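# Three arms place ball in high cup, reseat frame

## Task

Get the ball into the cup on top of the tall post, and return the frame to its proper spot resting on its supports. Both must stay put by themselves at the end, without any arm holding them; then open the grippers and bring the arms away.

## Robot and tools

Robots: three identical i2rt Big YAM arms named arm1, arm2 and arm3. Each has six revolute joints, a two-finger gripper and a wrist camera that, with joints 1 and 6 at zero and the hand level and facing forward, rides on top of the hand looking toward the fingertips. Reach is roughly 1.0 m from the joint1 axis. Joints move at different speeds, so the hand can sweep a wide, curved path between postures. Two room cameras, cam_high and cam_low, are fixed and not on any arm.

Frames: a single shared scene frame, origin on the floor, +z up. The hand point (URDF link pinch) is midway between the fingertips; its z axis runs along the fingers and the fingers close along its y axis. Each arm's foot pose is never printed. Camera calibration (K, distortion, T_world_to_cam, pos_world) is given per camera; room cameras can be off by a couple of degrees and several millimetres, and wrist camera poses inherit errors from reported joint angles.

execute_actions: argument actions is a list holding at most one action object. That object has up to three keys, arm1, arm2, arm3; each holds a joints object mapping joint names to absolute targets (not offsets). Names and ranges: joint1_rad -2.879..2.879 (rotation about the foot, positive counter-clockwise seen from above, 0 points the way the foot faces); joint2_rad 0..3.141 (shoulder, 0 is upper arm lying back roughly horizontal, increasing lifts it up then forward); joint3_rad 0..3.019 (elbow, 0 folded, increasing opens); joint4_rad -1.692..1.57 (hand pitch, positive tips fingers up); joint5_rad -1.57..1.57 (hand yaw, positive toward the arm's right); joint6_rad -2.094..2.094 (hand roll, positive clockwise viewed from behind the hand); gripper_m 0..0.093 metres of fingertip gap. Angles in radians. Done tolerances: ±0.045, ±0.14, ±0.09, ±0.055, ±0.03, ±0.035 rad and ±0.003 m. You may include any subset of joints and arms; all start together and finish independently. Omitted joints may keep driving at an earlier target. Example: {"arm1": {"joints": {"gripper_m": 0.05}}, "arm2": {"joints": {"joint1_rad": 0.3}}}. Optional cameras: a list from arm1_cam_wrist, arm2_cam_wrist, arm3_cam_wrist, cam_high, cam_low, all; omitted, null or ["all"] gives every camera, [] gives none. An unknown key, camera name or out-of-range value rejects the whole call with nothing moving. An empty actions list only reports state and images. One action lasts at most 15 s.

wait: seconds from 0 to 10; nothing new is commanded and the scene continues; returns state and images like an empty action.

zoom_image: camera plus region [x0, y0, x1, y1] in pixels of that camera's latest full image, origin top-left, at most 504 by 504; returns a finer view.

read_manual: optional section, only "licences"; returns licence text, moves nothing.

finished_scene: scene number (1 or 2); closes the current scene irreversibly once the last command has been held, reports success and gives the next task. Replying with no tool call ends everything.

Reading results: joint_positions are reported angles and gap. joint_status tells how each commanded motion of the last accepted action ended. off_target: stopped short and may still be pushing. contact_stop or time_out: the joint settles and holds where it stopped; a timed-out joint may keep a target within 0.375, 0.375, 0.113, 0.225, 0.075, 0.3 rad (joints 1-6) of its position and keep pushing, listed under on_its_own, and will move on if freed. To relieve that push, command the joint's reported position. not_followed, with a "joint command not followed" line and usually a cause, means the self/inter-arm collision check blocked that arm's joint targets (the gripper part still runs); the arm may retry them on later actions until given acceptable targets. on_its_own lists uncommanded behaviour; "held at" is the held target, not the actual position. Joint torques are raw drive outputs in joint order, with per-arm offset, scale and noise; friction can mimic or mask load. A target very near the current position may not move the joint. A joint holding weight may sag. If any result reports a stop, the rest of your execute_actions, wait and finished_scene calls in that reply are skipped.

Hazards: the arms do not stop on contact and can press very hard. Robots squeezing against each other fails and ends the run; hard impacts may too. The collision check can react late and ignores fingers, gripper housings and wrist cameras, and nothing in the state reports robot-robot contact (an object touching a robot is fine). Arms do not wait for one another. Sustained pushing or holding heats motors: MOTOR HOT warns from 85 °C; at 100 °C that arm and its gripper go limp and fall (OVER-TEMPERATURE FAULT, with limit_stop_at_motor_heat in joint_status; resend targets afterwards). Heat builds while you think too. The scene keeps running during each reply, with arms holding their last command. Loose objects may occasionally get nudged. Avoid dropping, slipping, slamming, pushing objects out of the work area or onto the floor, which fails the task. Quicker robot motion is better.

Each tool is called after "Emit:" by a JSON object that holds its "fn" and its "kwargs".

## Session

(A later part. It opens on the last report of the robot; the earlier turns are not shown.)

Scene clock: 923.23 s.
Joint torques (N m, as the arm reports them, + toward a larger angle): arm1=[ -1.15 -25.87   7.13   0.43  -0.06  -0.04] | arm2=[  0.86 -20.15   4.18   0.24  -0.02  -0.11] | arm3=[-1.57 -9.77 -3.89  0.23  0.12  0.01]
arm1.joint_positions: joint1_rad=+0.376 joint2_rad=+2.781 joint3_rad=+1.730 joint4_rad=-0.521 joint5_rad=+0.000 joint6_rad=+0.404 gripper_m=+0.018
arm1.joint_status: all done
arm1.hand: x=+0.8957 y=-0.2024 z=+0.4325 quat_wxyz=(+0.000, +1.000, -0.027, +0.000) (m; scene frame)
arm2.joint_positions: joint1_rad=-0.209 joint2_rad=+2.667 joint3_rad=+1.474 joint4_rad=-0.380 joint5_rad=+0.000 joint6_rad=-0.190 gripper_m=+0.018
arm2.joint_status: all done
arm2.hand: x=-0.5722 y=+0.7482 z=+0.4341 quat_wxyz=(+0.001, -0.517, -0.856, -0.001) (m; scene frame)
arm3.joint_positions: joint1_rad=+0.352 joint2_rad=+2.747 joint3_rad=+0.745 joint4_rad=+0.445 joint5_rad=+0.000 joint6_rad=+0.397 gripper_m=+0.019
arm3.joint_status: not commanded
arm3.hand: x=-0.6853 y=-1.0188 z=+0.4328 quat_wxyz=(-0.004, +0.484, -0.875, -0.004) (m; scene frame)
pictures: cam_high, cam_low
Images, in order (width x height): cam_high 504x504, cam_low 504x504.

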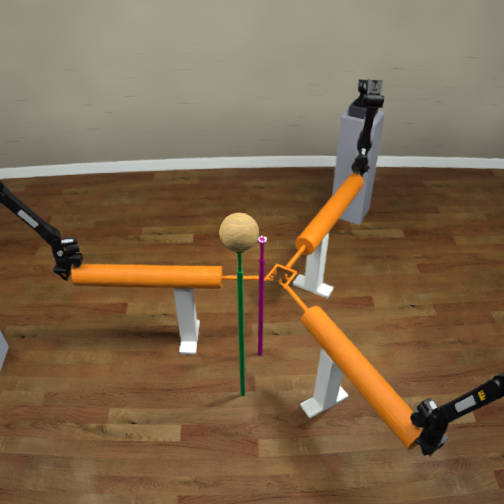

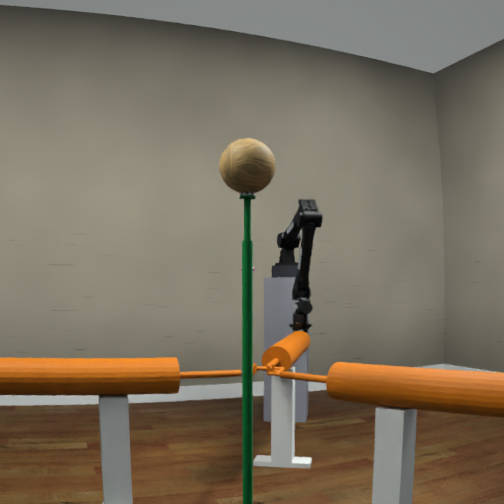

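Emit:
{"fn": "execute_actions", "kwargs": {"actions": [{"arm1":{"joints":{"gripper_m":0.08}},"arm2":{"joints":{"gripper_m":0.08}},"arm3":{"joints":{"gripper_m":0.08}}}], "cameras": ["cam_high","arm1_cam_wrist","arm2_cam_wrist","arm3_cam_wrist"]}}

Scene clock: 993.87 s.
Joint torques (N m, as the arm reports them, + toward a larger angle): arm1=[ -1.65 -26.59   7.21   0.28  -0.03  -0.05] | arm2=[  0.76 -20.42   4.03   0.13  -0.02  -0.1 ] | arm3=[-1.33 -9.82 -4.05  0.09  0.14  0.  ]
arm1.joint_positions: joint1_rad=+0.376 joint2_rad=+2.781 joint3_rad=+1.730 joint4_rad=-0.521 joint5_rad=+0.000 joint6_rad=+0.404 gripper_m=+0.080
arm1.joint_status: all done
arm1.hand: x=+0.8957 y=-0.2024 z=+0.4325 quat_wxyz=(+0.000, +1.000, -0.027, +0.000) (m; scene frame)
arm2.joint_positions: joint1_rad=-0.209 joint2_rad=+2.667 joint3_rad=+1.474 joint4_rad=-0.378 joint5_rad=+0.000 joint6_rad=-0.190 gripper_m=+0.080
arm2.joint_status: all done
arm2.hand: x=-0.5721 y=+0.7478 z=+0.4341 quat_wxyz=(+0.000, -0.517, -0.856, +0.000) (m; scene frame)
arm3.joint_positions: joint1_rad=+0.352 joint2_rad=+2.747 joint3_rad=+0.745 joint4_rad=+0.445 joint5_rad=+0.000 joint6_rad=+0.397 gripper_m=+0.080
arm3.joint_status: all done
arm3.hand: x=-0.6853 y=-1.0188 z=+0.4328 quat_wxyz=(-0.004, +0.484, -0.875, -0.004) (m; scene frame)
pictures: arm1_cam_wrist, arm2_cam_wrist, arm3_cam_wrist, cam_high
camera_calibration (this result's frames):
arm1_cam_wrist: T_world_to_cam=[[0.0477621, 0.99879, -0.0117132, 0.163845], [0.828741, -0.0330788, 0.558654, -0.982667], [0.557591, -0.0363897, -0.829318, -0.0269957], [0, 0, 0, 1]] pos_world=[0.821603, -0.197134, 0.528502]
arm2_cam_wrist: T_world_to_cam=[[-0.888785, -0.458175, -0.0116792, -0.159903], [-0.379173, 0.720741, 0.58031, -1.00297], [-0.257466, 0.520199, -0.814312, -0.057648], [0, 0, 0, 1]] pos_world=[-0.537259, 0.679604, 0.53322]
arm3_cam_wrist: T_world_to_cam=[[0.851432, -0.524434, 0.00567648, 0.044543], [-0.427969, -0.68848, 0.585524, -1.24685], [-0.303161, -0.500963, -0.810635, -0.247165], [0, 0, 0, 1]] pos_world=[-0.646469, -0.958892, 0.529447]
Images, in order (width x height): arm1_cam_wrist 504x504, arm2_cam_wrist 504x504, arm3_cam_wrist 504x504, cam_high 504x504.

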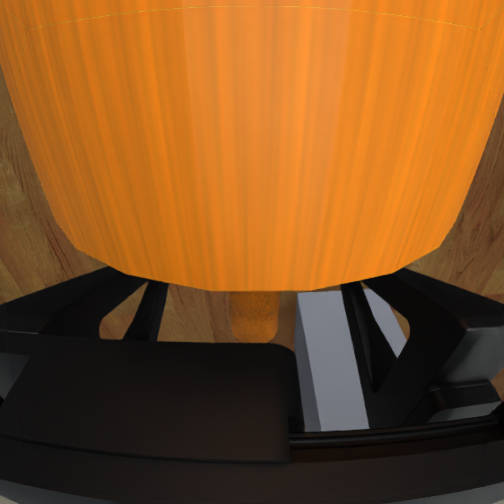

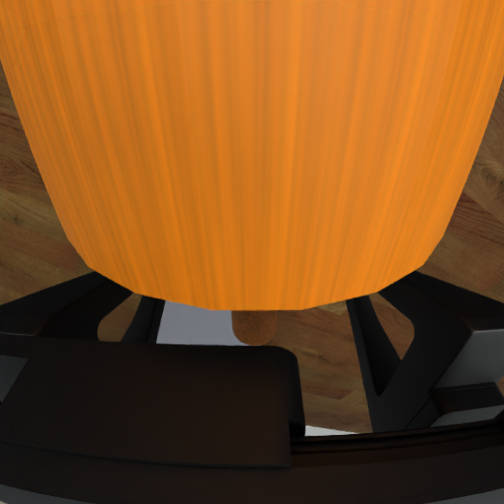

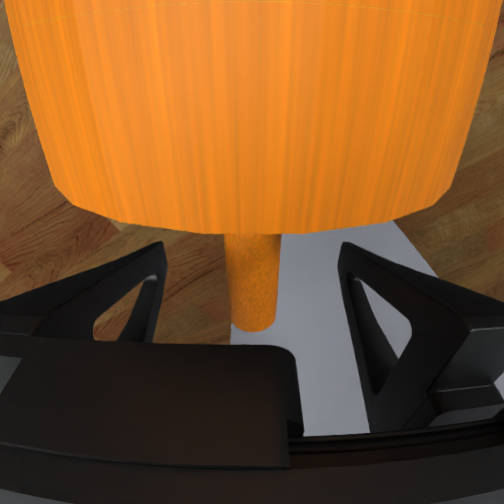

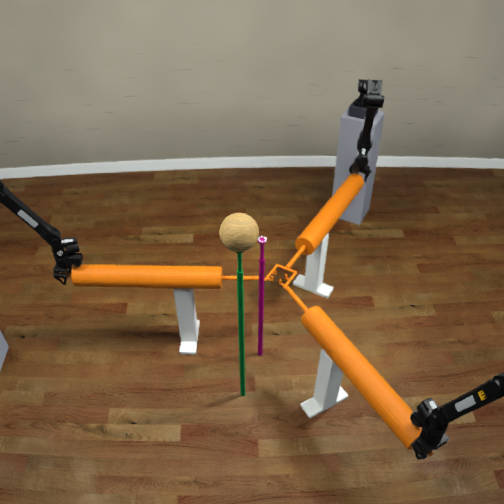

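Emit:
{"fn": "execute_actions", "kwargs": {"actions": [{"arm1":{"joints":{"joint2_rad":2.12,"joint3_rad":1.25,"joint4_rad":-0.73}},"arm2":{"joints":{"joint2_rad":2.01,"joint3_rad":1.00,"joint4_rad":-0.59}},"arm3":{"joints":{"joint2_rad":1.80,"joint3_rad":0.36,"joint4_rad":-0.21}}}]}}

Scene clock: 1025.80 s.
Joint torques (N m, as the arm reports them, + toward a larger angle): arm1=[ -1.51 -19.99   6.07  -0.11  -0.04  -0.1 ] | arm2=[  0.67 -14.94   3.51  -0.55   0.    -0.11] | arm3=[-1.5  -7.38  0.74 -0.66 -0.02  0.06]
arm1.joint_positions: joint1_rad=+0.376 joint2_rad=+2.093 joint3_rad=+1.263 joint4_rad=-0.722 joint5_rad=+0.000 joint6_rad=+0.404 gripper_m=+0.080
arm1.joint_status: all done
arm1.hand: x=+0.9500 y=-0.1826 z=+0.7064 quat_wxyz=(+0.003, +1.000, -0.027, -0.009) (m; scene frame)
arm2.joint_positions: joint1_rad=-0.209 joint2_rad=+2.001 joint3_rad=+1.009 joint4_rad=-0.580 joint5_rad=+0.000 joint6_rad=-0.190 gripper_m=+0.080
arm2.joint_status: all done
arm2.hand: x=-0.5954 y=+0.8249 z=+0.6726 quat_wxyz=(+0.001, -0.517, -0.856, -0.001) (m; scene frame)
arm3.joint_positions: joint1_rad=+0.352 joint2_rad=+1.804 joint3_rad=+0.367 joint4_rad=-0.198 joint5_rad=+0.004 joint6_rad=+0.390 gripper_m=+0.080
arm3.joint_status: all done
arm3.hand: x=-0.6898 y=-1.0484 z=+0.6719 quat_wxyz=(+0.019, +0.487, -0.873, +0.028) (m; scene frame)
pictures: arm1_cam_wrist, arm2_cam_wrist, arm3_cam_wrist, cam_high, cam_low
camera_calibration (this result's frames):
arm1_cam_wrist: T_world_to_cam=[[0.0474707, 0.998684, -0.0194139, 0.150328], [0.839004, -0.0293184, 0.543334, -1.17825], [0.54205, -0.0420808, -0.839292, 0.191392], [0, 0, 0, 1]] pos_world=[0.877674, -0.17662, 0.803733]
arm2_cam_wrist: T_world_to_cam=[[-0.88879, -0.458158, -0.0119564, -0.14237], [-0.378917, 0.719893, 0.58153, -1.20577], [-0.257825, 0.521388, -0.813437, 0.0887053], [0, 0, 0, 1]] pos_world=[-0.560552, 0.756545, 0.771643]
arm3_cam_wrist: T_world_to_cam=[[0.855429, -0.516545, 0.0377102, 0.0210498], [-0.417085, -0.643888, 0.641443, -1.39241], [-0.307053, -0.564437, -0.766243, -0.168592], [0, 0, 0, 1]] pos_world=[-0.650525, -0.98084, 0.763174]
Images, in order (width x height): arm1_cam_wrist 504x504, arm2_cam_wrist 504x504, arm3_cam_wrist 504x504, cam_high 504x504, cam_low 504x504.

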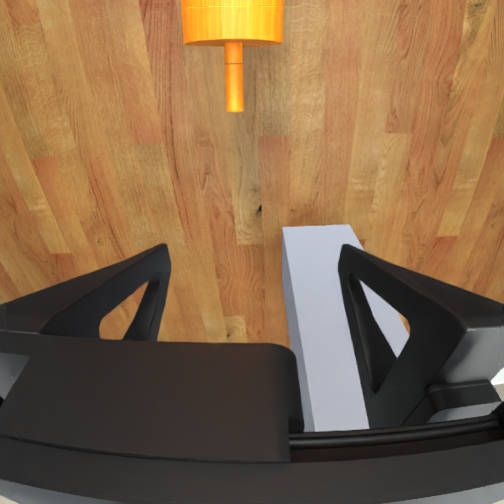

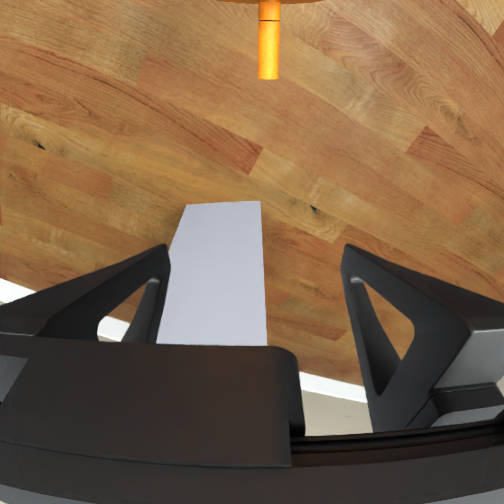

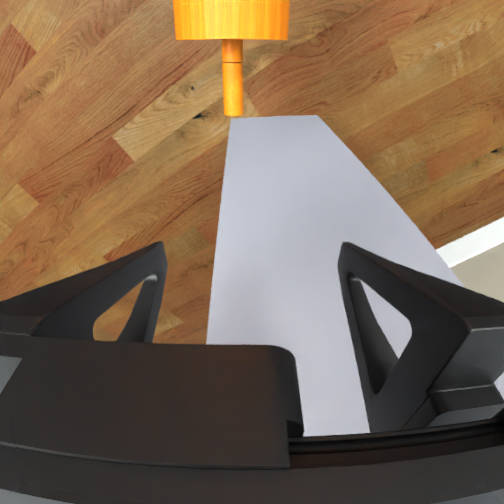

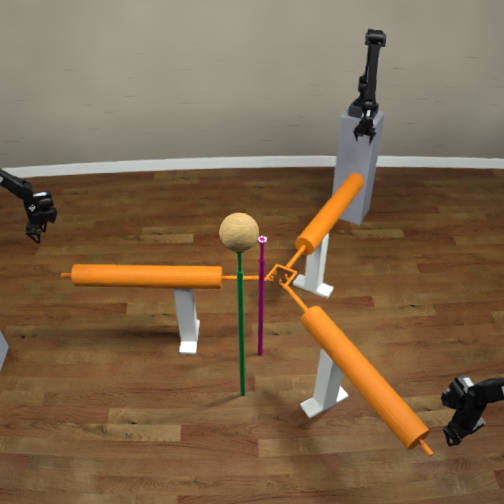

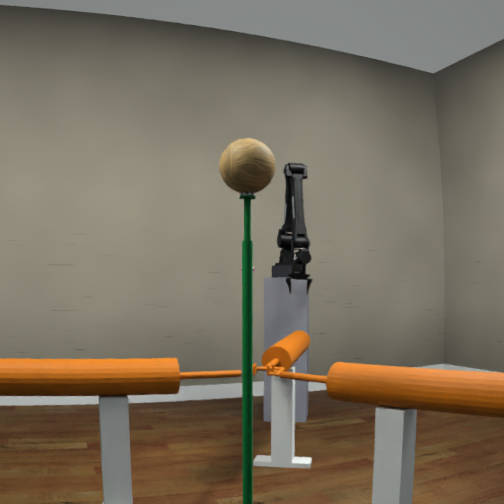

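Emit:
{"fn": "zoom_image", "kwargs": {"camera": "cam_high", "region": [200, 220, 340, 330]}}

Emit:
{"fn": "zoom_image", "kwargs": {"camera": "cam_low", "region": [190, 300, 340, 410]}}

Region (200, 220, 340, 330) of cam_high's 504x504 image, scaled by 3.600, with more detail than that image has; it fills the top 396 rows of this view, and the rest is white.

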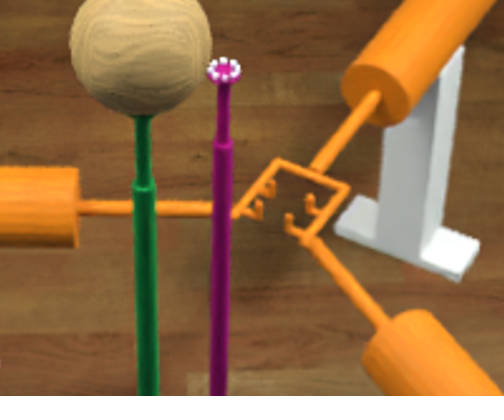

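Region (190, 300, 340, 410) of cam_low's 504x504 image, scaled by 3.360, with more detail than that image has; it fills the top 370 rows of this view, and the rest is white.

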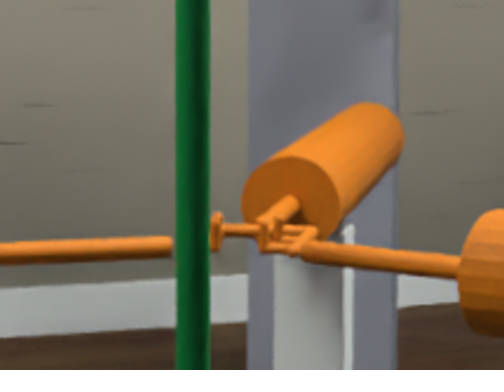

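The frame matches its original position. The ball is sitting in the high post's cup, and all three hands are more than 20 cm clear.

Emit:
{"fn": "finished_scene", "kwargs": {"scene": 2}}

The scene is finished: the task was done.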